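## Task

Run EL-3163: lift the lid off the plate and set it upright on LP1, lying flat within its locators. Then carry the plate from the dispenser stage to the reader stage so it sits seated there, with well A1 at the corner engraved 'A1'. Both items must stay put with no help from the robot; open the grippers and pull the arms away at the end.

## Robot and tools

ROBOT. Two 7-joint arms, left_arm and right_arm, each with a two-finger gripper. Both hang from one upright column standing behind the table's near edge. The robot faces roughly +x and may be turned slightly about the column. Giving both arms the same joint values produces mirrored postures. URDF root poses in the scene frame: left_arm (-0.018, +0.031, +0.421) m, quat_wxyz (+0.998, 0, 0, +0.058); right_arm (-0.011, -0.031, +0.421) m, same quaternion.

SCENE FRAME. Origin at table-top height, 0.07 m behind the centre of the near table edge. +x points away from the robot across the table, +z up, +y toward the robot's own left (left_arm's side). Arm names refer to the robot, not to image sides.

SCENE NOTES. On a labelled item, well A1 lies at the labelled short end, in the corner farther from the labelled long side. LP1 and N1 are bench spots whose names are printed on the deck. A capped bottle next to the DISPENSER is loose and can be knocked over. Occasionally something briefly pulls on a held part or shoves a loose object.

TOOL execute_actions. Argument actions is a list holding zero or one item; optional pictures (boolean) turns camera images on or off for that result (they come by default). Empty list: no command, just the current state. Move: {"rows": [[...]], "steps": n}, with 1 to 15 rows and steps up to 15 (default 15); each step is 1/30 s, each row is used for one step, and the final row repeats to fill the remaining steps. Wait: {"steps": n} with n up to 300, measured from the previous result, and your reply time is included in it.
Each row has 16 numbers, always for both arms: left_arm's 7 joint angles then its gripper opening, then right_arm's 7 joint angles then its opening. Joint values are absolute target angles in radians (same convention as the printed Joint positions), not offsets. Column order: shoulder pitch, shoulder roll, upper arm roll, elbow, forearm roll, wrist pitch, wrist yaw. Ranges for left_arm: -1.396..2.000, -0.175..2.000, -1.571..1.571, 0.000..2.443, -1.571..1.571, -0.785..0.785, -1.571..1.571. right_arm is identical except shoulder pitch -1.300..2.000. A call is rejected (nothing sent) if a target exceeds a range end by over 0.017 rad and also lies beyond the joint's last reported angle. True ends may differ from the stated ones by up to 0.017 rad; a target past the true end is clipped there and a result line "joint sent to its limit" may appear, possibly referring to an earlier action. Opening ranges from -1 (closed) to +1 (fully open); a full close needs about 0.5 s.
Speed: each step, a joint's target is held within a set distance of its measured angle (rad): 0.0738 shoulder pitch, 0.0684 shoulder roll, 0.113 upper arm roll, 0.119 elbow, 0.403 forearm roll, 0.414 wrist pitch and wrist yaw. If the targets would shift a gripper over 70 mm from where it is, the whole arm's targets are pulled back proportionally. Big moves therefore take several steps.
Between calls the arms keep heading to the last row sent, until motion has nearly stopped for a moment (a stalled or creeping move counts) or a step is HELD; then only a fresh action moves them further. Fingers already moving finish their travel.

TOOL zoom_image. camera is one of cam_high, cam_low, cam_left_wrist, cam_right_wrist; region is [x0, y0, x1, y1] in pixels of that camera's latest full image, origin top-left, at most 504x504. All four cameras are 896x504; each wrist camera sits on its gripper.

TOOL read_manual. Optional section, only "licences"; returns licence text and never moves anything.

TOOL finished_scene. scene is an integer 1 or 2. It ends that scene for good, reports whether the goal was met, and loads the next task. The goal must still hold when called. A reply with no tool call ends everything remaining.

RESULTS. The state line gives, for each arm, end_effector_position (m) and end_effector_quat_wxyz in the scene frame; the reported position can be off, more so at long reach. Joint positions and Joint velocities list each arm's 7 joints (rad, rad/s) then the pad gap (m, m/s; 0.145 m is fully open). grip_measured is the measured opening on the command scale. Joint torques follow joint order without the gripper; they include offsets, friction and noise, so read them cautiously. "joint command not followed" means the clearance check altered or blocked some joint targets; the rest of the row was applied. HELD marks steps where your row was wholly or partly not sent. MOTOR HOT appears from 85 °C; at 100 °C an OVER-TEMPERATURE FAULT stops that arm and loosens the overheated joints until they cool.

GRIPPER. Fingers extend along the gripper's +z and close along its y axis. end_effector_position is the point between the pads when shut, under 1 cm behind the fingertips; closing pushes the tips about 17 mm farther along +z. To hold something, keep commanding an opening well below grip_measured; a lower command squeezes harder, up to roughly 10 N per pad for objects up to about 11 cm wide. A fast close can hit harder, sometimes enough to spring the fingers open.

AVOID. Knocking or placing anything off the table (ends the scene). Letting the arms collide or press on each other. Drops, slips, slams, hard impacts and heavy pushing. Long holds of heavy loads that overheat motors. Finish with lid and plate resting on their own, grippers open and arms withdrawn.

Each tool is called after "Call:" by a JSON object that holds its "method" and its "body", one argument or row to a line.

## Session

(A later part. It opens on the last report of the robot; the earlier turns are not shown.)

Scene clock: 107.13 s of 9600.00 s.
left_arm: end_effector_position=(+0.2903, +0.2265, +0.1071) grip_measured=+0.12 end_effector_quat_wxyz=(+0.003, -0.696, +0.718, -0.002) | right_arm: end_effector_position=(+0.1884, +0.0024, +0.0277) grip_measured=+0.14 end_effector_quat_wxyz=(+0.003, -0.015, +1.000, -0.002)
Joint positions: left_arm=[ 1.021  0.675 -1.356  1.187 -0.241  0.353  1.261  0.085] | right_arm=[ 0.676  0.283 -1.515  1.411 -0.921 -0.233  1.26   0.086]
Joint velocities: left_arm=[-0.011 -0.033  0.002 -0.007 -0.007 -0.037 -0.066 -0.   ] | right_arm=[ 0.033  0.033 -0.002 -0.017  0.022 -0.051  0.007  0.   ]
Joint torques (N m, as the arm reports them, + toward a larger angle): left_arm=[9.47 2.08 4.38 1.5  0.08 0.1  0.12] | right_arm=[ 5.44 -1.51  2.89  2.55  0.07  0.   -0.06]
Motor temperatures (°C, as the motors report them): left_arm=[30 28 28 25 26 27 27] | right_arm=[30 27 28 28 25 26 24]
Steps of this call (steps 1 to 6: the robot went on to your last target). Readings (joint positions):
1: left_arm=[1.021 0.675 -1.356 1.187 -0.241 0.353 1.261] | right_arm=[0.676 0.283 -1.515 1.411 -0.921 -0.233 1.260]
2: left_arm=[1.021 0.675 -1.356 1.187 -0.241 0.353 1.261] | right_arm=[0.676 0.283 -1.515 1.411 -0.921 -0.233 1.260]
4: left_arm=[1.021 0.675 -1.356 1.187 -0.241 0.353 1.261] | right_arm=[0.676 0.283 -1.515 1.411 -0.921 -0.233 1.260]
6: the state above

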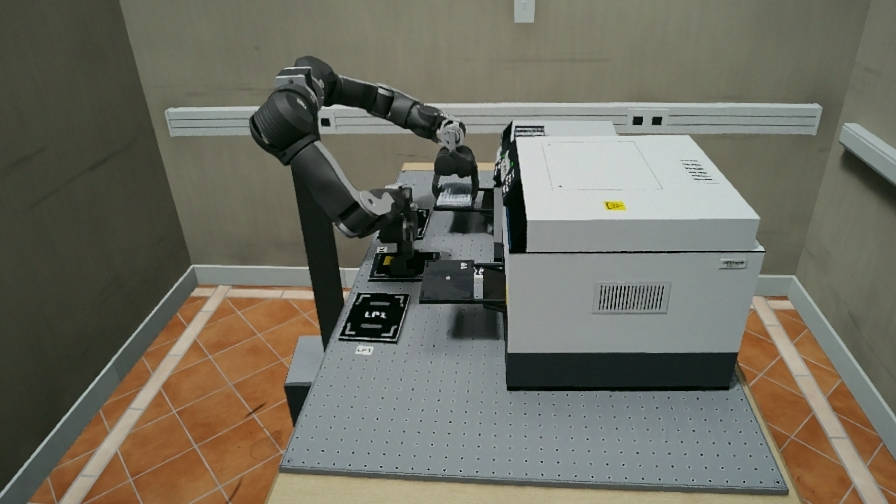

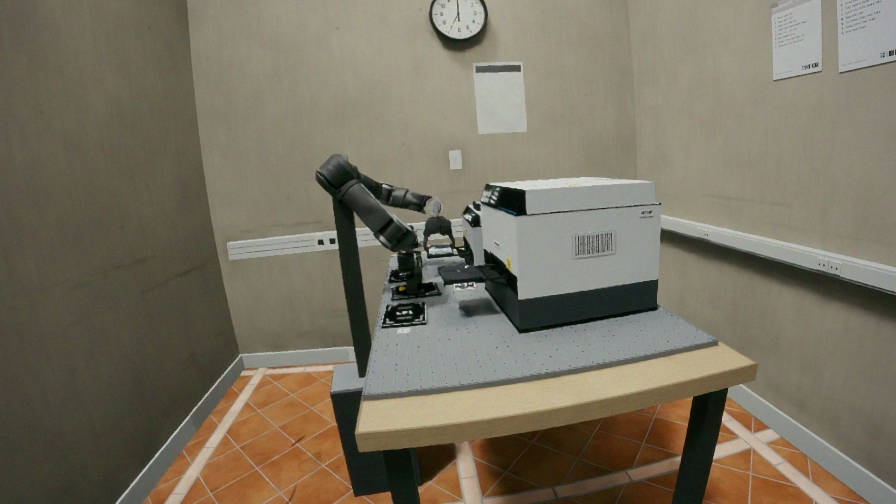

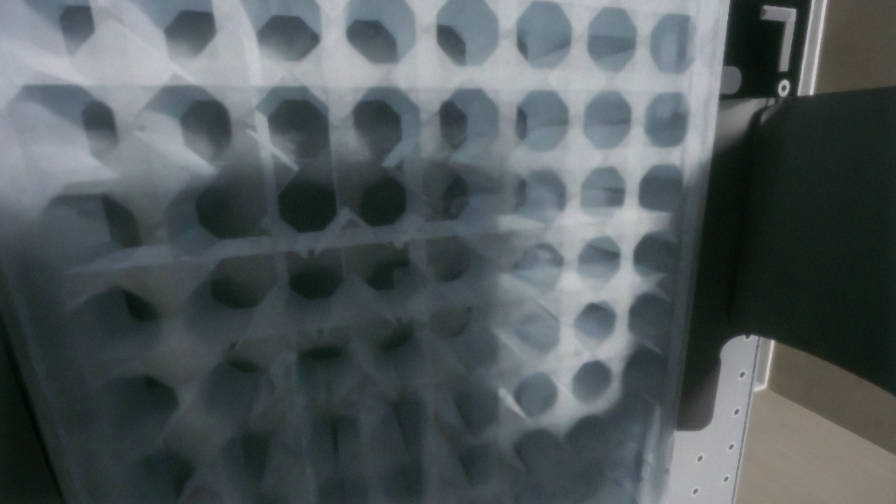

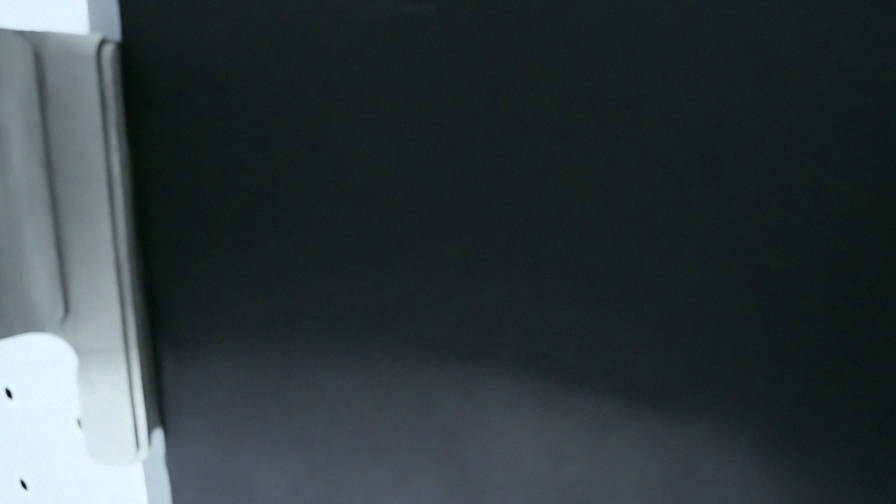

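Call:
{"method": "execute_actions", "body": {
  "actions": [
    {"rows":[[1.02,0.676,-1.356,1.187,-0.24,0.356,1.266,-0.2,0.678,0.283,-1.513,1.413,-0.921,-0.232,1.26,-0.2],[1.02,0.676,-1.356,1.187,-0.24,0.356,1.266,-0.35,0.678,0.283,-1.513,1.413,-0.921,-0.232,1.26,-0.35],[1.02,0.676,-1.356,1.187,-0.24,0.356,1.266,-0.5,0.678,0.283,-1.513,1.413,-0.921,-0.232,1.26,-0.5],[1.02,0.676,-1.356,1.187,-0.24,0.356,1.266,-0.6,0.678,0.283,-1.513,1.413,-0.921,-0.232,1.26,-0.6],[1.02,0.676,-1.356,1.187,-0.24,0.356,1.266,-0.6,0.678,0.283,-1.513,1.413,-0.921,-0.232,1.262,-0.6],[1.025,0.679,-1.358,1.193,-0.238,0.36,1.273,-0.6,0.682,0.286,-1.514,1.422,-0.913,-0.227,1.272,-0.6],[1.031,0.683,-1.36,1.2,-0.236,0.364,1.28,-0.6,0.687,0.289,-1.514,1.432,-0.906,-0.223,1.28,-0.6],[1.039,0.688,-1.362,1.21,-0.233,0.368,1.288,-0.6,0.694,0.293,-1.515,1.446,-0.897,-0.218,1.29,-0.6],[1.049,0.694,-1.364,1.222,-0.229,0.373,1.297,-0.6,0.703,0.298,-1.515,1.464,-0.885,-0.212,1.303,-0.6],[1.063,0.703,-1.368,1.238,-0.224,0.38,1.31,-0.6,0.715,0.305,-1.516,1.487,-0.87,-0.204,1.318,-0.6],[1.08,0.713,-1.372,1.257,-0.218,0.388,1.325,-0.6,0.729,0.313,-1.517,1.514,-0.853,-0.195,1.336,-0.6],[1.093,0.72,-1.375,1.271,-0.213,0.394,1.337,-0.6,0.745,0.322,-1.518,1.545,-0.833,-0.186,1.356,-0.6],[1.107,0.727,-1.378,1.285,-0.208,0.4,1.349,-0.6,0.765,0.333,-1.52,1.58,-0.81,-0.176,1.378,-0.6],[1.12,0.734,-1.381,1.298,-0.203,0.406,1.362,-0.6,0.785,0.343,-1.521,1.612,-0.787,-0.167,1.396,-0.6],[1.134,0.741,-1.384,1.311,-0.198,0.412,1.375,-0.6,0.8,0.35,-1.522,1.637,-0.77,-0.16,1.41,-0.6]]}
  ]
}}

Scene clock: 117.47 s of 9600.00 s.
left_arm: end_effector_position=(+0.2917, +0.2260, +0.1487) grip_measured=+0.12 end_effector_quat_wxyz=(+0.007, -0.693, +0.721, -0.006) | right_arm: end_effector_position=(+0.1917, +0.0044, +0.0786) grip_measured=+0.13 end_effector_quat_wxyz=(+0.011, -0.025, +1.000, +0.010)
Joint positions: left_arm=[ 1.133  0.739 -1.377  1.309 -0.206  0.402  1.353  0.085] | right_arm=[ 0.799  0.35  -1.52   1.634 -0.793 -0.173  1.385  0.085]
Joint velocities: left_arm=[ 0.275  0.165 -0.071  0.344  0.212  0.095  0.359 -0.   ] | right_arm=[ 0.56   0.055  0.002  0.637  0.476  0.227  0.388 -0.   ]
Joint torques (N m, as the arm reports them, + toward a larger angle): left_arm=[9.22 1.63 3.56 1.03 0.01 0.12 0.06] | right_arm=[ 4.15 -1.03  2.2   1.32  0.02  0.05  0.19]
Motor temperatures (°C, as the motors report them): left_arm=[31 28 28 25 26 27 27] | right_arm=[31 27 28 28 25 26 24]
Steps of this call (steps 1 to 15: the robot went on to your last target; steps 16 to 90: nothing new was sent; then 6.83 s passed at rest; steps 91 to 105: all 15 steps of this action). Readings (joint positions):
91: left_arm=[1.021 0.675 -1.356 1.187 -0.241 0.353 1.261] | right_arm=[0.676 0.283 -1.515 1.411 -0.921 -0.233 1.261]
92: left_arm=[1.021 0.675 -1.356 1.187 -0.241 0.353 1.261] | right_arm=[0.676 0.283 -1.515 1.411 -0.921 -0.233 1.261]
94: left_arm=[1.021 0.675 -1.356 1.187 -0.241 0.353 1.261] | right_arm=[0.676 0.283 -1.515 1.411 -0.921 -0.233 1.261]
98: left_arm=[1.032 0.686 -1.359 1.207 -0.237 0.360 1.273] | right_arm=[0.687 0.292 -1.515 1.440 -0.907 -0.226 1.275]
105: the state above

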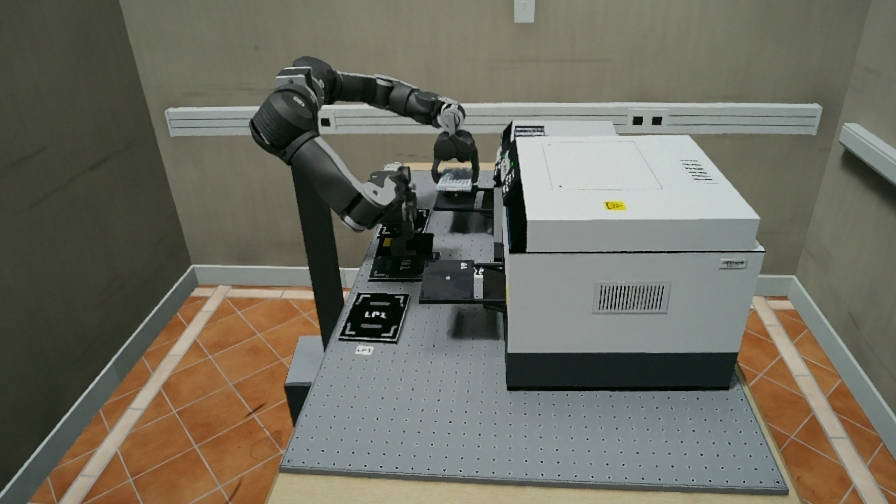

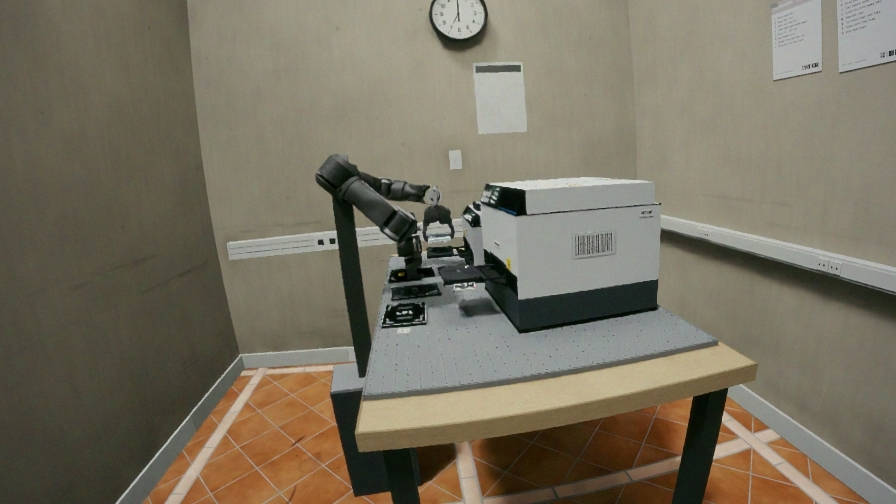

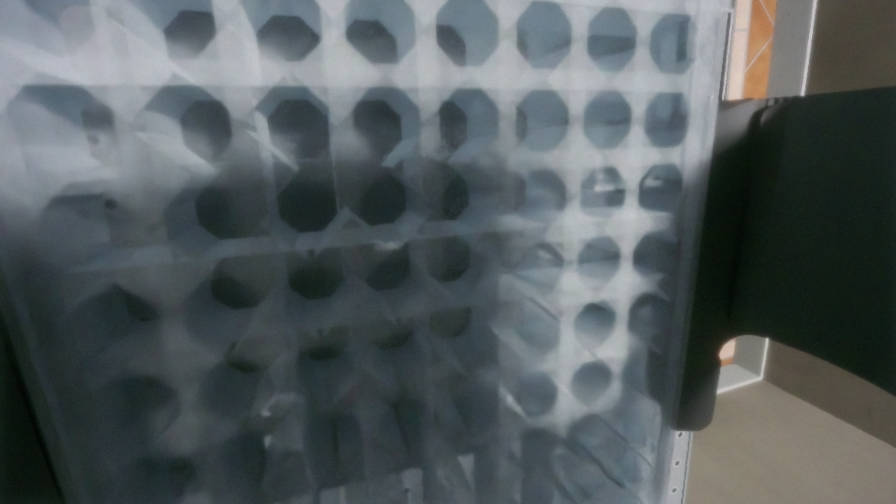

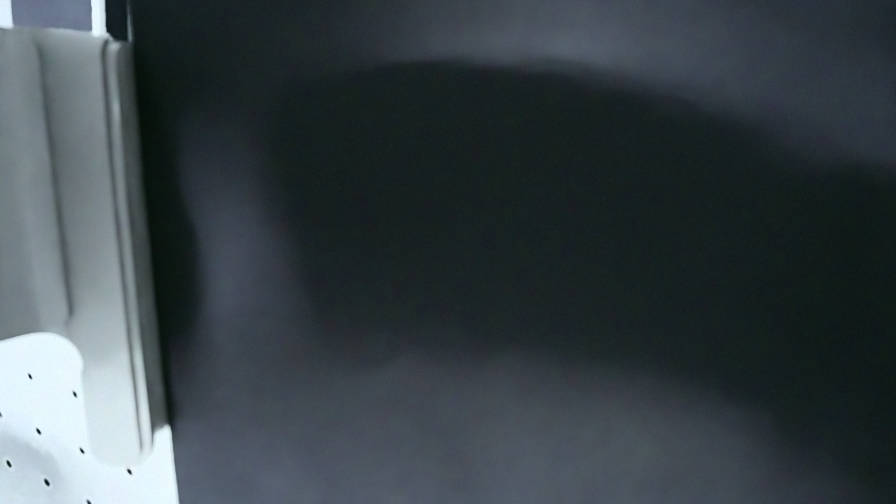

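Call:
{"method": "execute_actions", "body": {
  "actions": [
    {"rows":[[1.134,0.741,-1.384,1.311,-0.198,0.412,1.375,-0.6,0.785,0.363,-1.507,1.648,-0.774,-0.145,1.413,-0.6],[1.134,0.741,-1.384,1.311,-0.198,0.412,1.375,-0.6,0.76,0.385,-1.482,1.666,-0.781,-0.12,1.418,-0.6],[1.134,0.741,-1.384,1.311,-0.198,0.412,1.375,-0.6,0.725,0.416,-1.448,1.692,-0.791,-0.085,1.424,-0.6],[1.134,0.741,-1.384,1.311,-0.198,0.412,1.375,-0.6,0.69,0.447,-1.413,1.718,-0.801,-0.05,1.43,-0.6],[1.134,0.741,-1.384,1.311,-0.198,0.412,1.375,-0.6,0.655,0.478,-1.379,1.744,-0.811,-0.015,1.436,-0.6],[1.134,0.741,-1.384,1.311,-0.198,0.412,1.375,-0.6,0.62,0.508,-1.344,1.77,-0.821,0.02,1.442,-0.6],[1.134,0.741,-1.384,1.311,-0.198,0.412,1.375,-0.6,0.585,0.539,-1.31,1.795,-0.831,0.055,1.447,-0.6],[1.134,0.741,-1.384,1.311,-0.198,0.412,1.375,-0.6,0.55,0.57,-1.275,1.82,-0.84,0.09,1.452,-0.6],[1.134,0.741,-1.384,1.311,-0.198,0.412,1.375,-0.6,0.515,0.601,-1.24,1.845,-0.848,0.125,1.455,-0.6],[1.134,0.741,-1.384,1.311,-0.198,0.412,1.375,-0.6,0.48,0.632,-1.206,1.87,-0.856,0.16,1.457,-0.6],[1.134,0.741,-1.384,1.311,-0.198,0.412,1.375,-0.6,0.445,0.662,-1.171,1.895,-0.863,0.195,1.458,-0.6],[1.134,0.741,-1.384,1.311,-0.198,0.412,1.375,-0.6,0.41,0.693,-1.137,1.92,-0.868,0.23,1.458,-0.6],[1.134,0.741,-1.384,1.311,-0.198,0.412,1.375,-0.6,0.375,0.724,-1.102,1.945,-0.872,0.265,1.456,-0.6],[1.134,0.741,-1.384,1.311,-0.198,0.412,1.375,-0.6,0.34,0.752,-1.067,1.965,-0.873,0.3,1.452,-0.6],[1.134,0.741,-1.384,1.311,-0.198,0.412,1.375,-0.6,0.305,0.776,-1.03,1.98,-0.87,0.333,1.445,-0.6]]}
  ],
  "pictures": false
}}

Call:
{"method": "execute_actions", "body": {
  "actions": [
    {"rows":[[1.14,0.74,-1.388,1.325,-0.2,0.405,1.38,-0.6,0.27,0.793,-0.993,1.983,-0.86,0.36,1.434,-0.6],[1.146,0.735,-1.392,1.345,-0.203,0.39,1.385,-0.6,0.235,0.805,-0.955,1.981,-0.847,0.387,1.42,-0.6],[1.152,0.725,-1.4,1.375,-0.209,0.37,1.393,-0.6,0.2,0.814,-0.917,1.977,-0.833,0.413,1.405,-0.6],[1.158,0.712,-1.409,1.41,-0.215,0.348,1.402,-0.6,0.165,0.822,-0.878,1.971,-0.818,0.439,1.389,-0.6],[1.164,0.699,-1.418,1.445,-0.221,0.325,1.412,-0.6,0.13,0.83,-0.839,1.965,-0.802,0.465,1.372,-0.6],[1.17,0.686,-1.428,1.48,-0.228,0.302,1.421,-0.6,0.095,0.838,-0.8,1.959,-0.786,0.491,1.354,-0.6],[1.176,0.673,-1.437,1.515,-0.234,0.279,1.431,-0.6,0.06,0.846,-0.762,1.953,-0.769,0.517,1.335,-0.6],[1.182,0.66,-1.446,1.55,-0.24,0.256,1.44,-0.6,0.025,0.854,-0.723,1.947,-0.751,0.543,1.315,-0.6],[1.188,0.646,-1.456,1.585,-0.246,0.233,1.45,-0.6,-0.01,0.862,-0.684,1.941,-0.733,0.568,1.294,-0.6],[1.194,0.632,-1.465,1.62,-0.252,0.21,1.459,-0.6,-0.045,0.87,-0.645,1.935,-0.714,0.594,1.272,-0.6],[1.2,0.618,-1.474,1.655,-0.259,0.187,1.469,-0.6,-0.08,0.878,-0.606,1.929,-0.695,0.62,1.249,-0.6],[1.206,0.604,-1.484,1.69,-0.265,0.164,1.478,-0.6,-0.115,0.886,-0.568,1.923,-0.675,0.645,1.225,-0.6],[1.212,0.59,-1.493,1.725,-0.271,0.141,1.488,-0.6,-0.145,0.893,-0.534,1.918,-0.658,0.667,1.204,-0.6],[1.218,0.576,-1.502,1.76,-0.277,0.119,1.497,-0.6,-0.17,0.899,-0.506,1.913,-0.643,0.686,1.186,-0.6],[1.224,0.562,-1.512,1.795,-0.284,0.096,1.507,-0.6,-0.19,0.904,-0.484,1.91,-0.631,0.7,1.171,-0.6]]}
  ],
  "pictures": false
}}

Call:
{"method": "execute_actions", "body": {
  "actions": [
    {"rows":[[1.225,0.546,-1.521,1.825,-0.295,0.072,1.515,-0.6,-0.2,0.906,-0.474,1.908,-0.625,0.7065,1.163,-0.6],[1.22,0.528,-1.53,1.85,-0.31,0.047,1.522,-0.6,-0.2,0.906,-0.474,1.908,-0.625,0.7065,1.163,-0.6],[1.21,0.508,-1.537,1.865,-0.33,0.022,1.527,-0.6,-0.2,0.899,-0.475,1.899,-0.629,0.7,1.159,-0.6],[1.195,0.486,-1.542,1.87,-0.355,-0.005,1.528,-0.6,-0.2,0.892,-0.476,1.89,-0.633,0.694,1.155,-0.6],[1.175,0.46,-1.545,1.865,-0.385,-0.035,1.526,-0.6,-0.2,0.886,-0.477,1.88,-0.637,0.688,1.151,-0.6],[1.15,0.432,-1.544,1.85,-0.418,-0.063,1.522,-0.6,-0.2,0.879,-0.477,1.871,-0.64,0.682,1.147,-0.6],[1.12,0.408,-1.542,1.825,-0.45,-0.085,1.515,-0.6,-0.2,0.872,-0.478,1.862,-0.644,0.677,1.143,-0.6],[1.09,0.385,-1.54,1.797,-0.483,-0.105,1.507,-0.6,-0.2,0.866,-0.479,1.853,-0.647,0.671,1.139,-0.6],[1.06,0.363,-1.538,1.768,-0.516,-0.125,1.498,-0.6,-0.2,0.859,-0.48,1.843,-0.651,0.666,1.135,-0.6],[1.03,0.341,-1.536,1.738,-0.549,-0.145,1.489,-0.6,-0.2,0.852,-0.48,1.834,-0.654,0.661,1.131,-0.6],[1.0,0.32,-1.534,1.707,-0.582,-0.165,1.479,-0.6,-0.2,0.846,-0.481,1.825,-0.658,0.655,1.127,-0.6],[0.97,0.299,-1.531,1.675,-0.615,-0.185,1.468,-0.6,-0.2,0.839,-0.482,1.816,-0.661,0.65,1.123,-0.6],[0.94,0.278,-1.529,1.642,-0.648,-0.205,1.457,-0.6,-0.2,0.839,-0.482,1.816,-0.661,0.65,1.123,-0.6],[0.91,0.257,-1.527,1.608,-0.682,-0.225,1.446,-0.6,-0.2,0.839,-0.482,1.816,-0.661,0.65,1.123,-0.6],[0.88,0.236,-1.525,1.574,-0.715,-0.245,1.434,-0.6,-0.2,0.839,-0.482,1.816,-0.661,0.65,1.123,-0.6]]}
  ],
  "pictures": false
}}

Call:
{"method": "execute_actions", "body": {
  "actions": [
    {"rows":[[0.85,0.215,-1.523,1.537,-0.749,-0.265,1.421,-0.6,-0.2,0.839,-0.482,1.816,-0.661,0.65,1.123,-0.6],[0.822,0.194,-1.521,1.5,-0.782,-0.286,1.407,-0.6,-0.2,0.839,-0.482,1.816,-0.661,0.65,1.123,-0.6],[0.795,0.174,-1.519,1.464,-0.814,-0.307,1.392,-0.6,-0.2,0.839,-0.482,1.816,-0.661,0.65,1.123,-0.6],[0.775,0.158,-1.517,1.436,-0.837,-0.324,1.381,-0.6,-0.2,0.839,-0.482,1.816,-0.661,0.65,1.123,-0.6],[0.757,0.145,-1.515,1.411,-0.858,-0.339,1.37,-0.6,-0.2,0.839,-0.482,1.816,-0.661,0.65,1.123,-0.6],[0.745,0.139,-1.514,1.388,-0.875,-0.347,1.353,-0.6,-0.2,0.839,-0.482,1.816,-0.661,0.65,1.123,-0.6],[0.734,0.133,-1.513,1.366,-0.892,-0.356,1.336,-0.6,-0.2,0.839,-0.482,1.816,-0.661,0.65,1.123,-0.6],[0.724,0.128,-1.512,1.346,-0.908,-0.363,1.321,-0.6,-0.2,0.839,-0.482,1.816,-0.661,0.65,1.123,-0.6],[0.716,0.124,-1.511,1.33,-0.92,-0.369,1.309,-0.6,-0.2,0.839,-0.482,1.816,-0.661,0.65,1.123,-0.6],[0.709,0.121,-1.51,1.316,-0.931,-0.374,1.299,-0.6,-0.2,0.839,-0.482,1.816,-0.661,0.65,1.123,-0.6]]}
  ]
}}

Call:
{"method": "zoom_image", "body": {
  "camera": "cam_high",
  "region": [330,260,430,350]
}}

Scene clock: 132.47 s of 9600.00 s.
left_arm: end_effector_position=(+0.2891, +0.2256, +0.1501) grip_measured=+0.12 end_effector_quat_wxyz=(+0.000, -0.695, +0.719, -0.001) | right_arm: end_effector_position=(+0.1583, -0.1067, +0.0819) grip_measured=+0.13 end_effector_quat_wxyz=(-0.011, +0.361, +0.932, -0.001)
Joint positions: left_arm=[ 1.138  0.742 -1.379  1.313 -0.199  0.409  1.369  0.085] | right_arm=[ 0.305  0.775 -1.036  1.976 -0.868  0.289  1.452  0.085]
Joint velocities: left_arm=[-0.033 -0.077  0.007 -0.007 -0.037 -0.022  0.022  0.   ] | right_arm=[-0.692  0.692  0.774  0.354  0.037  0.828  0.095 -0.   ]
Joint torques (N m, as the arm reports them, + toward a larger angle): left_arm=[8.72 1.57 3.72 0.91 0.05 0.1  0.13] | right_arm=[ 4.92  0.19  1.    2.51  0.03  0.04 -0.15]
Motor temperatures (°C, as the motors report them): left_arm=[31 28 28 25 26 27 27] | right_arm=[31 27 28 28 25 26 24]
Steps of this call (steps 1 to 30: the robot went on to your last target; steps 31 to 90: nothing new was sent; then 11.50 s passed at rest; steps 91 to 105: all 15 steps of this action). Readings (joint positions):
91: left_arm=[1.138 0.742 -1.379 1.313 -0.199 0.409 1.369] | right_arm=[0.790 0.355 -1.511 1.644 -0.772 -0.157 1.404]
92: left_arm=[1.138 0.742 -1.379 1.313 -0.199 0.409 1.369] | right_arm=[0.766 0.374 -1.485 1.661 -0.776 -0.142 1.406]
94: left_arm=[1.138 0.742 -1.379 1.313 -0.199 0.409 1.369] | right_arm=[0.691 0.444 -1.417 1.714 -0.790 -0.089 1.415]
98: left_arm=[1.138 0.742 -1.379 1.313 -0.199 0.409 1.369] | right_arm=[0.551 0.567 -1.281 1.814 -0.828 0.046 1.440]
105: the state above

Scene clock: 132.97 s of 9600.00 s.
left_arm: end_effector_position=(+0.2229, +0.0893, +0.1823) grip_measured=+0.12 end_effector_quat_wxyz=(-0.012, -0.288, +0.957, -0.017) | right_arm: end_effector_position=(+0.1515, -0.1937, +0.0596) grip_measured=+0.13 end_effector_quat_wxyz=(-0.006, +0.709, +0.705, -0.006)
Joint positions: left_arm=[ 1.223  0.56  -1.505  1.792 -0.274  0.126  1.487  0.085] | right_arm=[-0.19   0.902 -0.488  1.911 -0.651  0.676  1.198  0.085]
Joint velocities: left_arm=[ 0.077 -0.363 -0.232  0.926 -0.007 -0.549  0.271 -0.   ] | right_arm=[-0.473  0.209  0.471 -0.095  0.227  0.476 -0.432  0.   ]
Joint torques (N m, as the arm reports them, + toward a larger angle): left_arm=[ 8.56  1.62  3.98  0.16 -0.28 -0.06  0.14] | right_arm=[ 2.7   3.63  1.96  2.13  0.17 -0.05 -0.12]
Motor temperatures (°C, as the motors report them): left_arm=[31 28 28 25 26 27 27] | right_arm=[31 27 28 28 25 26 24]
Steps of this call (steps 1 to 15: all 15 steps of this action). Readings (joint positions):
1: left_arm=[1.139 0.743 -1.381 1.319 -0.200 0.409 1.370] | right_arm=[0.271 0.793 -0.997 1.982 -0.865 0.320 1.447]
2: left_arm=[1.141 0.743 -1.387 1.335 -0.203 0.403 1.374] | right_arm=[0.236 0.805 -0.959 1.982 -0.859 0.350 1.438]
4: left_arm=[1.155 0.727 -1.403 1.398 -0.214 0.373 1.387] | right_arm=[0.165 0.819 -0.884 1.975 -0.835 0.404 1.412]
8: left_arm=[1.181 0.653 -1.439 1.549 -0.230 0.286 1.420] | right_arm=[0.025 0.851 -0.728 1.950 -0.772 0.509 1.343]
15: the state above

Scene clock: 133.47 s of 9600.00 s.
left_arm: end_effector_position=(+0.1933, +0.0166, +0.0986) grip_measured=+0.12 end_effector_quat_wxyz=(-0.008, -0.052, +0.999, -0.007) | right_arm: end_effector_position=(+0.1547, -0.1964, +0.0398) grip_measured=+0.13 end_effector_quat_wxyz=(-0.001, +0.726, +0.688, +0.000)
Joint positions: left_arm=[ 0.885  0.236 -1.525  1.579 -0.676 -0.218  1.453  0.085] | right_arm=[-0.2    0.838 -0.481  1.816 -0.659  0.654  1.129  0.085]
Joint velocities: left_arm=[-0.846 -0.626 -0.012 -0.911 -0.901 -0.52  -0.242  0.   ] | right_arm=[ 0.033 -0.011 -0.002 -0.012  0.037  0.037 -0.11  -0.   ]
Joint torques (N m, as the arm reports them, + toward a larger angle): left_arm=[ 8.45  0.45  4.1   3.22  0.22 -0.09 -0.09] | right_arm=[ 1.9   3.41  1.65  2.47  0.01 -0.15 -0.17]
Motor temperatures (°C, as the motors report them): left_arm=[31 28 28 25 26 27 27] | right_arm=[31 27 28 28 25 26 24]
Steps of this call (steps 1 to 15: all 15 steps of this action). Readings (joint positions):
1: left_arm=[1.226 0.547 -1.514 1.823 -0.282 0.103 1.497] | right_arm=[-0.200 0.906 -0.477 1.908 -0.640 0.689 1.185]
2: left_arm=[1.225 0.531 -1.523 1.848 -0.294 0.079 1.506] | right_arm=[-0.201 0.907 -0.476 1.908 -0.635 0.697 1.177]
4: left_arm=[1.203 0.487 -1.533 1.871 -0.329 0.028 1.518] | right_arm=[-0.200 0.894 -0.476 1.894 -0.632 0.697 1.166]
8: left_arm=[1.094 0.381 -1.539 1.803 -0.443 -0.075 1.515] | right_arm=[-0.201 0.868 -0.476 1.856 -0.642 0.680 1.149]
15: the state above

Scene clock: 133.97 s of 9600.00 s.
left_arm: end_effector_position=(+0.1915, +0.0029, +0.0389) grip_measured=+0.12 end_effector_quat_wxyz=(+0.001, -0.013, +1.000, -0.000) | right_arm: end_effector_position=(+0.1547, -0.1964, +0.0398) grip_measured=+0.13 end_effector_quat_wxyz=(-0.001, +0.725, +0.688, +0.000)
Joint positions: left_arm=[ 0.708  0.121 -1.513  1.315 -0.929 -0.371  1.306  0.085] | right_arm=[-0.2    0.838 -0.481  1.816 -0.659  0.653  1.129  0.085]
Joint velocities: left_arm=[ 0.011 -0.033  0.007  0.002 -0.081  0.022 -0.022 -0.   ] | right_arm=[-0.055 -0.077 -0.002 -0.002  0.007 -0.081  0.037 -0.   ]
Joint torques (N m, as the arm reports them, + toward a larger angle): left_arm=[ 7.06 -1.21  4.09  3.18 -0.04 -0.11 -0.23] | right_arm=[ 1.89  3.31  1.57  2.36  0.03 -0.23 -0.12]
Motor temperatures (°C, as the motors report them): left_arm=[31 28 28 25 26 27 27] | right_arm=[31 27 28 28 25 26 24]
Steps of this call (steps 1 to 15: all 15 steps of this action). Readings (joint positions):
1: left_arm=[0.854 0.215 -1.523 1.544 -0.709 -0.238 1.441] | right_arm=[-0.200 0.838 -0.481 1.816 -0.659 0.653 1.129]
2: left_arm=[0.825 0.195 -1.521 1.506 -0.742 -0.258 1.428] | right_arm=[-0.200 0.838 -0.481 1.816 -0.659 0.653 1.129]
4: left_arm=[0.775 0.159 -1.519 1.439 -0.804 -0.298 1.402] | right_arm=[-0.200 0.838 -0.481 1.816 -0.659 0.653 1.129]
8: left_arm=[0.728 0.127 -1.515 1.351 -0.885 -0.349 1.344] | right_arm=[-0.200 0.838 -0.481 1.816 -0.659 0.653 1.129]
15: the state above

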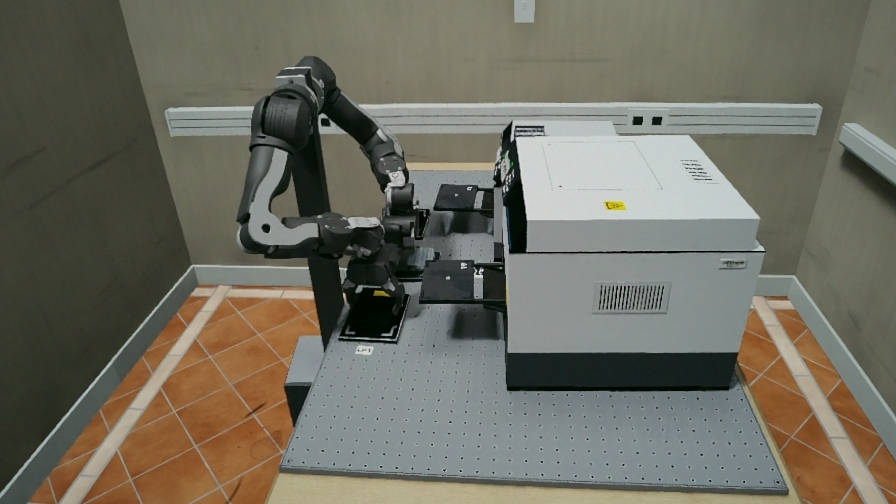

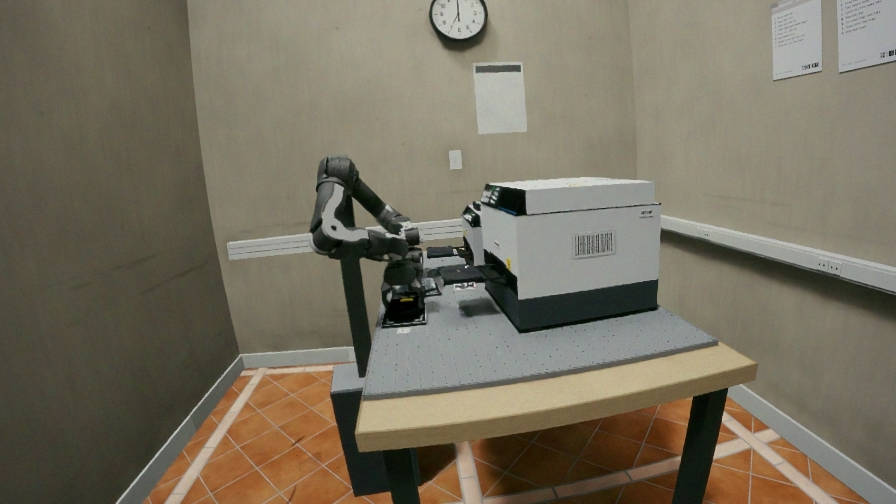

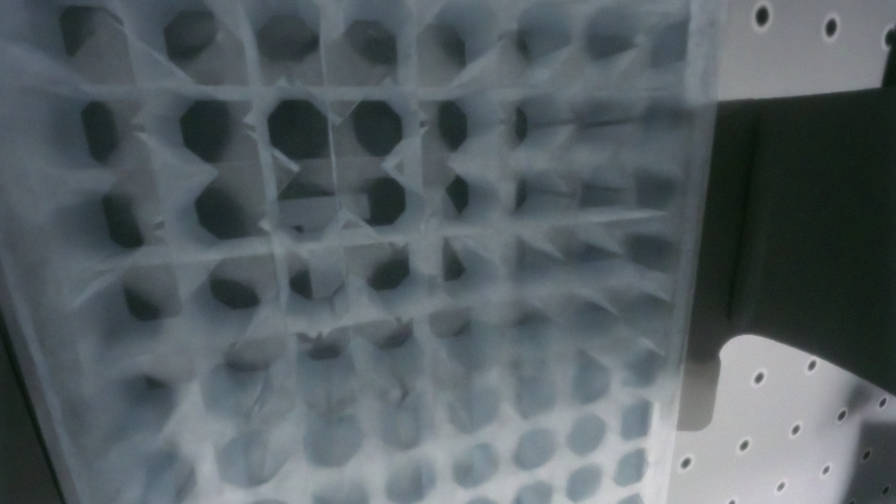

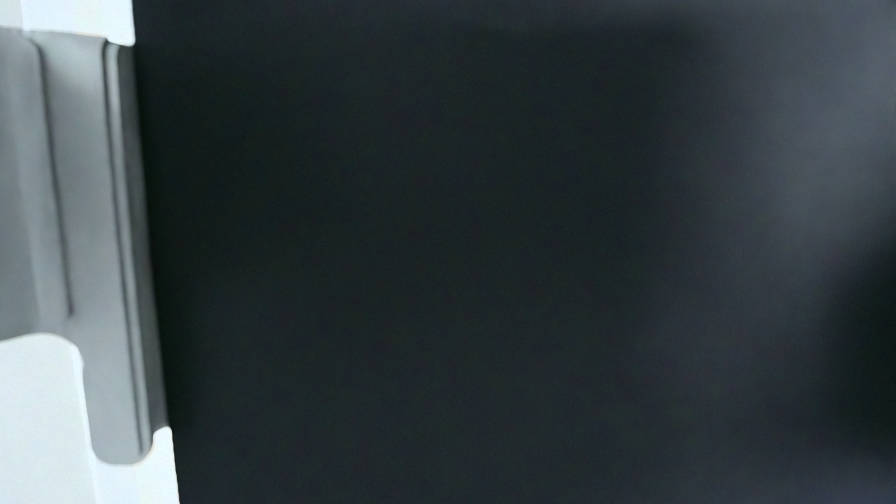

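Region (330, 260, 430, 350) of cam_high's 896x504 image, scaled by 5.040, with more detail than that image has; it fills the top 454 rows of this view, and the rest is white.

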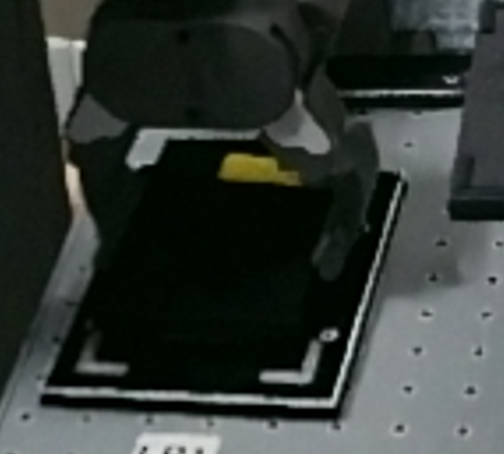

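Lower both: left to ~.030, right to ~.032.

Call:
{"method": "execute_actions", "body": {
  "actions": [
    {"rows":[[0.706,0.12,-1.51,1.311,-0.935,-0.376,1.296,-0.6,-0.2,0.836,-0.483,1.811,-0.663,0.647,1.121,-0.6],[0.704,0.119,-1.51,1.306,-0.939,-0.378,1.292,-0.6,-0.2,0.832,-0.484,1.806,-0.665,0.645,1.119,-0.6],[0.701,0.118,-1.51,1.301,-0.942,-0.379,1.289,-0.6,-0.2,0.829,-0.484,1.802,-0.667,0.642,1.117,-0.6],[0.699,0.117,-1.51,1.296,-0.946,-0.381,1.285,-0.6,-0.2,0.826,-0.485,1.797,-0.668,0.639,1.115,-0.6],[0.696,0.116,-1.509,1.292,-0.949,-0.383,1.282,-0.6,-0.2,0.822,-0.485,1.792,-0.67,0.637,1.113,-0.6],[0.694,0.115,-1.509,1.287,-0.953,-0.384,1.278,-0.6,-0.2,0.819,-0.486,1.788,-0.672,0.634,1.111,-0.6],[0.691,0.113,-1.509,1.282,-0.956,-0.386,1.275,-0.6,-0.2,0.816,-0.486,1.783,-0.674,0.631,1.109,-0.6],[0.689,0.112,-1.509,1.277,-0.96,-0.388,1.271,-0.6,-0.2,0.812,-0.487,1.778,-0.675,0.629,1.107,-0.6],[0.687,0.111,-1.509,1.273,-0.963,-0.389,1.268,-0.6,-0.2,0.812,-0.487,1.778,-0.675,0.629,1.107,-0.6]]}
  ]
}}

Call:
{"method": "zoom_image", "body": {
  "camera": "cam_high",
  "region": [335,285,415,345]
}}

Scene clock: 137.33 s of 9600.00 s.
left_arm: end_effector_position=(+0.1920, +0.0038, +0.0305) grip_measured=+0.12 end_effector_quat_wxyz=(+0.002, -0.012, +1.000, +0.001) | right_arm: end_effector_position=(+0.1540, -0.1964, +0.0316) grip_measured=+0.13 end_effector_quat_wxyz=(-0.001, +0.725, +0.689, -0.001)
Joint positions: left_arm=[ 0.69   0.112 -1.512  1.276 -0.962 -0.386  1.275  0.085] | right_arm=[-0.2    0.812 -0.485  1.778 -0.674  0.632  1.113  0.085]
Joint velocities: left_arm=[-0.011  0.011 -0.007 -0.002  0.022 -0.051  0.007  0.   ] | right_arm=[-0.011 -0.033  0.002 -0.007  0.066  0.022 -0.051 -0.   ]
Joint torques (N m, as the arm reports them, + toward a larger angle): left_arm=[ 5.82 -1.54  4.06  2.33 -0.05 -0.08 -0.25] | right_arm=[ 1.79  3.27  1.51  2.16  0.   -0.21 -0.12]
Motor temperatures (°C, as the motors report them): left_arm=[30 28 28 25 26 27 27] | right_arm=[30 27 28 28 25 26 24]
Steps of this call (steps 1 to 15: the robot went on to your last target; steps 16 to 86: nothing new was sent; steps 87 to 101: all 15 steps of this action). Readings (joint positions):
87: left_arm=[0.708 0.121 -1.513 1.314 -0.931 -0.372 1.304] | right_arm=[-0.200 0.838 -0.481 1.814 -0.660 0.652 1.128]
88: left_arm=[0.708 0.120 -1.513 1.311 -0.934 -0.373 1.301] | right_arm=[-0.200 0.835 -0.481 1.810 -0.662 0.650 1.126]
90: left_arm=[0.704 0.119 -1.513 1.299 -0.941 -0.376 1.295] | right_arm=[-0.200 0.827 -0.482 1.799 -0.665 0.645 1.122]
94: left_arm=[0.692 0.114 -1.512 1.280 -0.954 -0.383 1.282] | right_arm=[-0.200 0.814 -0.484 1.781 -0.672 0.635 1.115]
101: the state above

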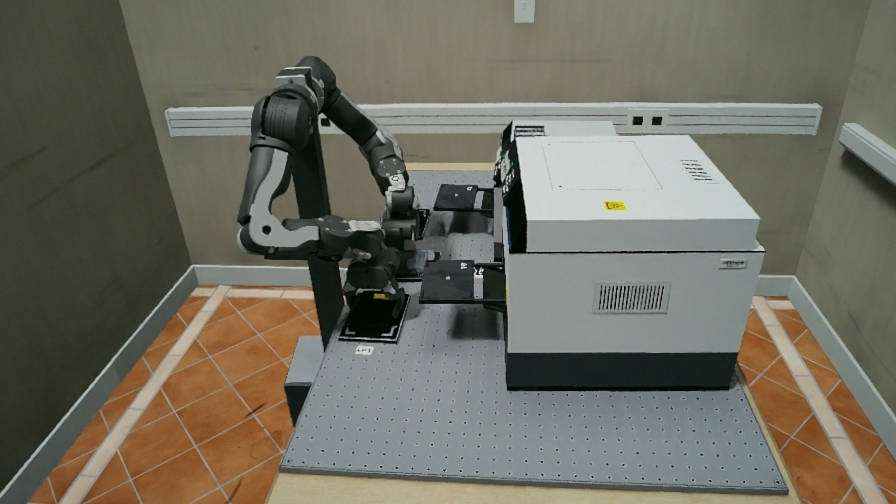

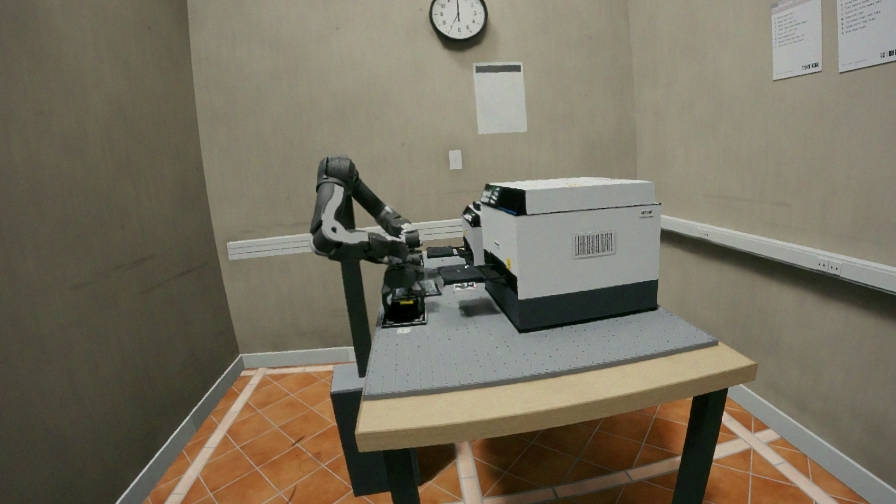

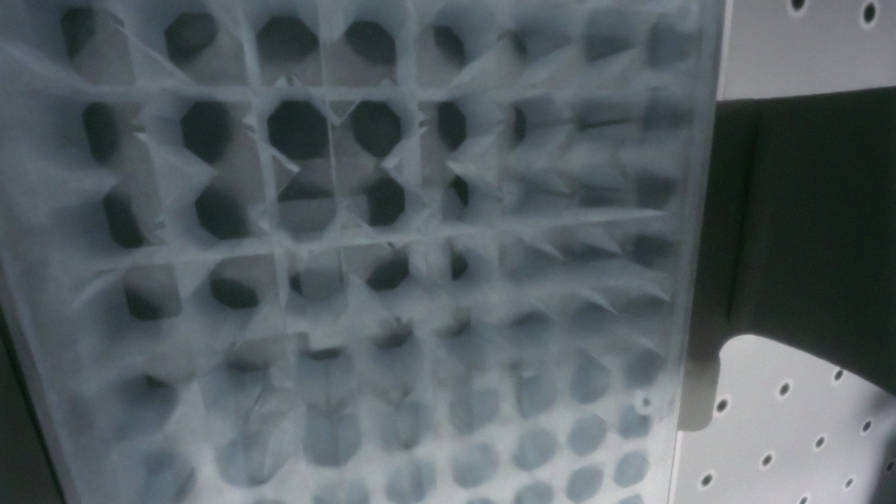

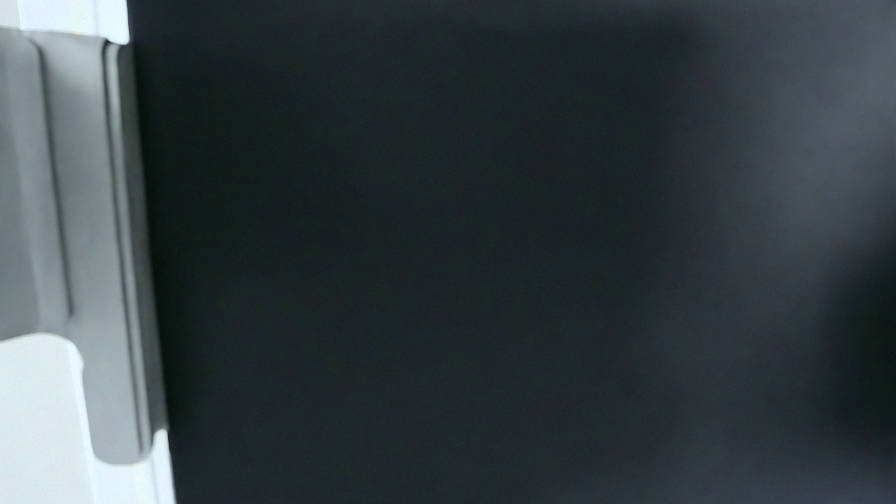

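Region (335, 285, 415, 345) of cam_high's 896x504 image, scaled by 6.300, with more detail than that image has; it fills the top 378 rows of this view, and the rest is white.

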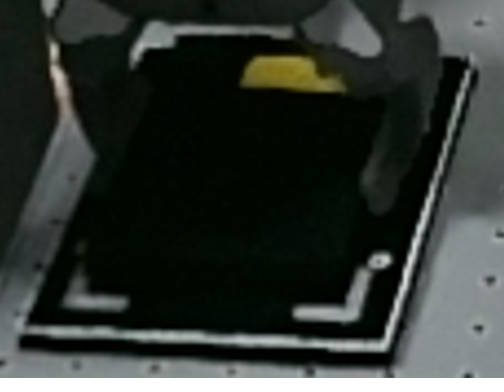

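Call:
{"method": "execute_actions", "body": {
  "actions": [
    {"rows":[[0.689,0.112,-1.509,1.276,-0.962,-0.387,1.273,-0.3,-0.2,0.812,-0.487,1.778,-0.675,0.629,1.107,-0.3],[0.689,0.112,-1.509,1.276,-0.962,-0.387,1.273,0,-0.2,0.812,-0.487,1.778,-0.675,0.629,1.107,0],[0.689,0.112,-1.509,1.276,-0.962,-0.387,1.273,0.07,-0.2,0.812,-0.487,1.778,-0.675,0.629,1.107,0.07],[0.689,0.112,-1.509,1.276,-0.962,-0.387,1.273,0.11,-0.2,0.812,-0.487,1.778,-0.675,0.629,1.107,0.11],[0.689,0.112,-1.509,1.276,-0.962,-0.387,1.273,0.14,-0.2,0.812,-0.487,1.778,-0.675,0.629,1.107,0.14],[0.689,0.112,-1.509,1.276,-0.962,-0.387,1.273,0.18,-0.2,0.812,-0.487,1.778,-0.675,0.629,1.107,0.18],[0.689,0.112,-1.509,1.276,-0.962,-0.387,1.273,0.24,-0.2,0.812,-0.487,1.778,-0.675,0.629,1.107,0.24],[0.689,0.112,-1.509,1.276,-0.962,-0.387,1.273,0.32,-0.2,0.812,-0.487,1.778,-0.675,0.629,1.107,0.3],[0.689,0.112,-1.509,1.276,-0.962,-0.387,1.278,0.39,-0.2,0.82,-0.485,1.79,-0.67,0.64,1.12,0.35],[0.695,0.114,-1.51,1.29,-0.948,-0.378,1.295,0.45,-0.2,0.839,-0.482,1.816,-0.661,0.655,1.132,0.35],[0.707,0.121,-1.511,1.318,-0.927,-0.367,1.317,0.45,-0.2,0.866,-0.479,1.853,-0.645,0.675,1.145,0.35],[0.722,0.13,-1.513,1.352,-0.903,-0.354,1.342,0.45,-0.195,0.9,-0.477,1.89,-0.62,0.69,1.155,0.35],[0.738,0.139,-1.515,1.387,-0.88,-0.341,1.365,0.45,-0.185,0.94,-0.478,1.918,-0.59,0.7,1.16,0.35],[0.76,0.152,-1.516,1.428,-0.85,-0.325,1.385,0.45,-0.17,0.98,-0.482,1.932,-0.55,0.7,1.156,0.35],[0.79,0.174,-1.519,1.468,-0.817,-0.305,1.4,0.45,-0.153,1.02,-0.486,1.944,-0.508,0.697,1.15,0.35]]}
  ],
  "pictures": false
}}

Call:
{"method": "execute_actions", "body": {
  "actions": [
    {"rows":[[0.83,0.19,-1.522,1.515,-0.77,-0.28,1.42,0.45,-0.134,1.065,-0.491,1.957,-0.461,0.693,1.143,0.35],[0.87,0.2,-1.525,1.558,-0.725,-0.255,1.445,0.45,-0.115,1.11,-0.496,1.97,-0.414,0.69,1.135,0.35],[0.91,0.21,-1.528,1.597,-0.68,-0.235,1.465,0.45,-0.096,1.155,-0.501,1.982,-0.368,0.686,1.128,0.35],[0.95,0.22,-1.531,1.632,-0.635,-0.215,1.485,0.45,-0.077,1.2,-0.506,1.995,-0.321,0.682,1.121,0.35],[0.99,0.23,-1.534,1.662,-0.59,-0.2,1.505,0.45,-0.058,1.245,-0.511,2.007,-0.274,0.678,1.114,0.35],[1.02,0.235,-1.536,1.683,-0.56,-0.19,1.515,0.45,-0.038,1.29,-0.516,2.02,-0.227,0.675,1.106,0.35],[1.04,0.24,-1.538,1.695,-0.54,-0.185,1.52,0.45,-0.021,1.33,-0.521,2.032,-0.185,0.671,1.1,0.35],[1.04,0.24,-1.538,1.695,-0.54,-0.185,1.52,0.45,-0.008,1.36,-0.524,2.04,-0.155,0.669,1.096,0.35],[1.04,0.24,-1.538,1.695,-0.54,-0.185,1.52,0.45,0,1.38,-0.526,2.045,-0.134,0.667,1.092,0.35]]}
  ]
}}

Scene clock: 146.43 s of 9600.00 s.
left_arm: end_effector_position=(+0.1957, -0.0005, +0.0720) grip_measured=+0.45 end_effector_quat_wxyz=(+0.016, -0.004, +1.000, -0.016) | right_arm: end_effector_position=(+0.1690, -0.2105, +0.0778) grip_measured=+0.35 end_effector_quat_wxyz=(+0.020, +0.711, +0.703, +0.005)
Joint positions: left_arm=[ 0.787  0.164 -1.516  1.466 -0.85  -0.328  1.37   0.108] | right_arm=[-0.153  1.017 -0.484  1.942 -0.55   0.691  1.15   0.101]
Joint velocities: left_arm=[0.758 0.516 0.002 1.15  0.725 0.33  0.432 0.   ] | right_arm=[ 0.407  1.088  0.002  0.203  0.696 -0.022  0.037  0.   ]
Joint torques (N m, as the arm reports them, + toward a larger angle): left_arm=[ 5.9  -0.14  3.38  0.81 -0.24  0.15  0.17] | right_arm=[0.94 2.16 2.02 2.09 0.07 0.01 0.05]
Motor temperatures (°C, as the motors report them): left_arm=[30 28 28 25 26 27 27] | right_arm=[30 27 28 28 25 26 24]
Steps of this call (steps 1 to 15: the robot went on to your last target; steps 16 to 90: nothing new was sent; then 5.60 s passed at rest; steps 91 to 105: all 15 steps of this action). Readings (joint positions):
91: left_arm=[0.690 0.112 -1.512 1.276 -0.962 -0.386 1.275] | right_arm=[-0.200 0.812 -0.485 1.778 -0.674 0.632 1.113]
92: left_arm=[0.690 0.112 -1.512 1.276 -0.962 -0.386 1.275] | right_arm=[-0.200 0.812 -0.485 1.778 -0.674 0.632 1.113]
94: left_arm=[0.690 0.112 -1.512 1.276 -0.962 -0.386 1.275] | right_arm=[-0.200 0.812 -0.485 1.778 -0.674 0.632 1.113]
98: left_arm=[0.690 0.112 -1.512 1.276 -0.962 -0.386 1.275] | right_arm=[-0.200 0.812 -0.485 1.778 -0.674 0.632 1.112]
105: the state above

Scene clock: 146.93 s of 9600.00 s.
left_arm: end_effector_position=(+0.1989, +0.0114, +0.1434) grip_measured=+0.45 end_effector_quat_wxyz=(+0.007, -0.021, +1.000, -0.013) | right_arm: end_effector_position=(+0.1823, -0.2357, +0.1396) grip_measured=+0.35 end_effector_quat_wxyz=(+0.005, +0.709, +0.706, +0.003)
Joint positions: left_arm=[ 1.041  0.24  -1.535  1.697 -0.541 -0.188  1.514  0.108] | right_arm=[-0.     1.379 -0.524  2.043 -0.136  0.67   1.098  0.101]
Joint velocities: left_arm=[ 0.011 -0.011 -0.007 -0.007  0.037  0.007  0.051 -0.   ] | right_arm=[ 0.033  0.011 -0.012  0.002 -0.007  0.007 -0.022 -0.   ]
Joint torques (N m, as the arm reports them, + toward a larger angle): left_arm=[ 7.57 -0.51  3.94  1.72  0.05  0.11  0.12] | right_arm=[ 2.46  5.04  2.56  1.33  0.08 -0.21 -0.09]
Motor temperatures (°C, as the motors report them): left_arm=[30 28 28 25 26 27 27] | right_arm=[30 27 28 28 25 26 24]
Steps of this call (steps 1 to 15: all 15 steps of this action). Readings (joint positions):
1: left_arm=[0.823 0.185 -1.521 1.510 -0.813 -0.308 1.389] | right_arm=[-0.136 1.062 -0.489 1.950 -0.511 0.691 1.148]
2: left_arm=[0.865 0.204 -1.524 1.551 -0.773 -0.286 1.413] | right_arm=[-0.118 1.109 -0.494 1.962 -0.467 0.691 1.145]
4: left_arm=[0.954 0.222 -1.527 1.625 -0.689 -0.243 1.457] | right_arm=[-0.079 1.197 -0.503 1.990 -0.376 0.688 1.134]
8: left_arm=[1.052 0.237 -1.530 1.699 -0.559 -0.194 1.507] | right_arm=[-0.008 1.363 -0.519 2.037 -0.201 0.676 1.108]
15: the state above

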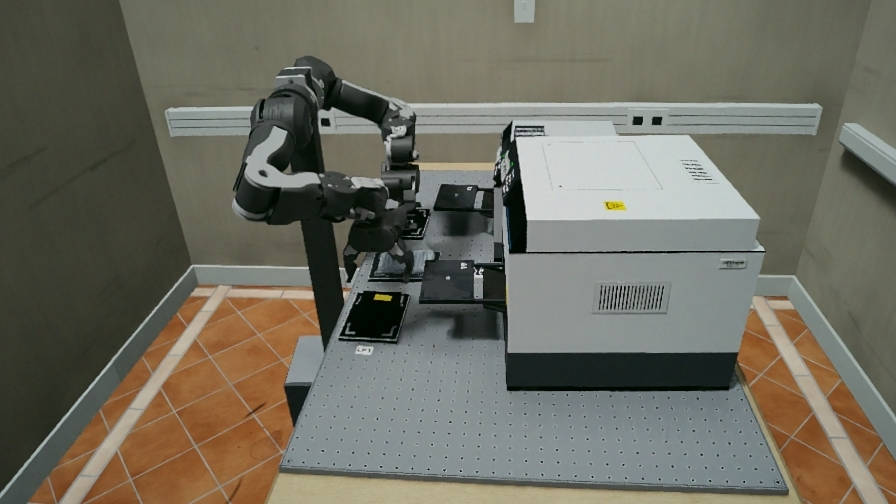

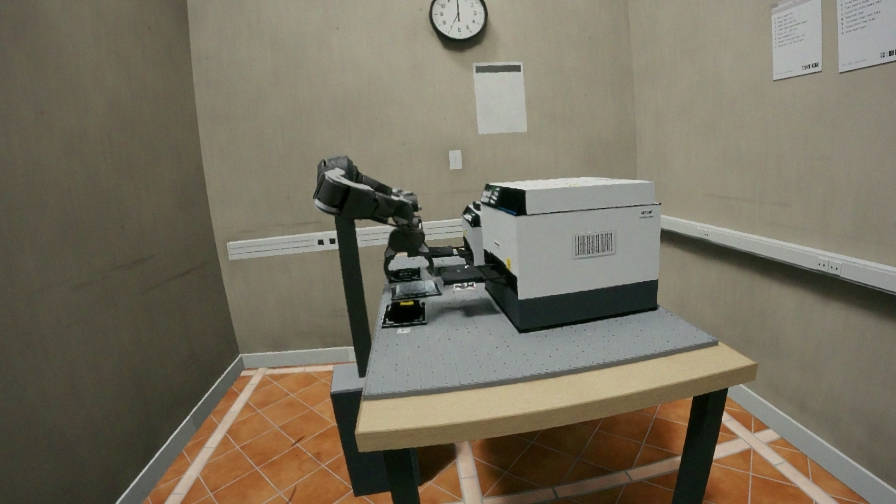

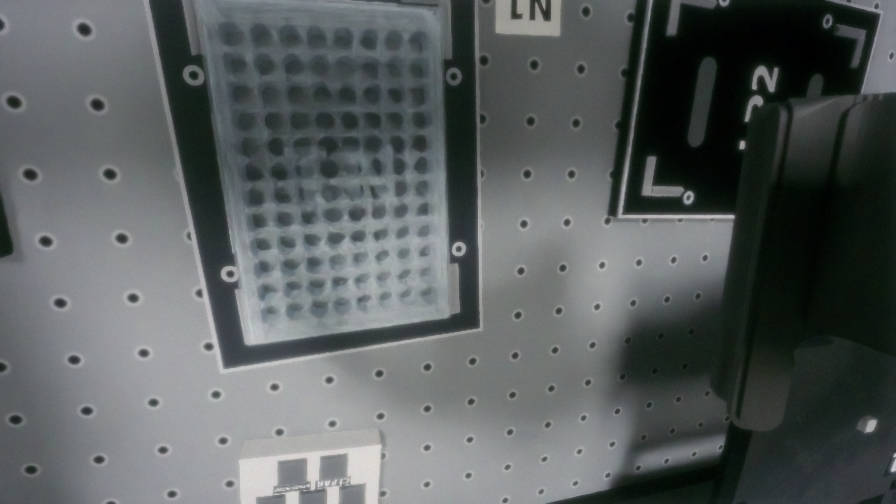

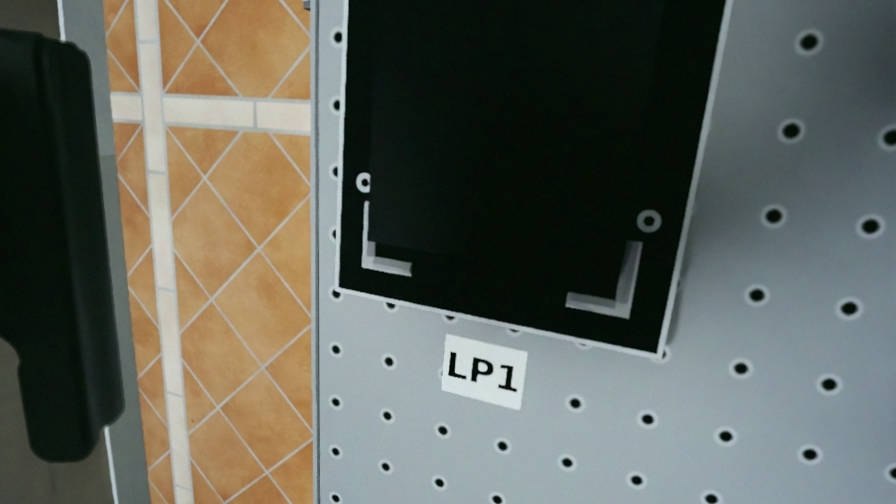

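Call:
{"method": "zoom_image", "body": {
  "camera": "cam_right_wrist",
  "region": [340,160,680,340]
}}

Call:
{"method": "zoom_image", "body": {
  "camera": "cam_high",
  "region": [335,285,415,345]
}}

Region (340, 160, 680, 340) of cam_right_wrist's 896x504 image, scaled by 1.482, with more detail than that image has; it fills the top 267 rows of this view, and the rest is white.

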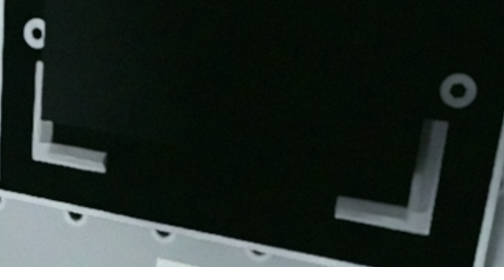

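Region (335, 285, 415, 345) of cam_high's 896x504 image, scaled by 6.300, with more detail than that image has; it fills the top 378 rows of this view, and the rest is white.

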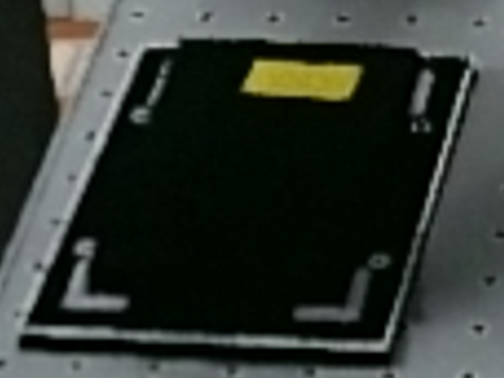

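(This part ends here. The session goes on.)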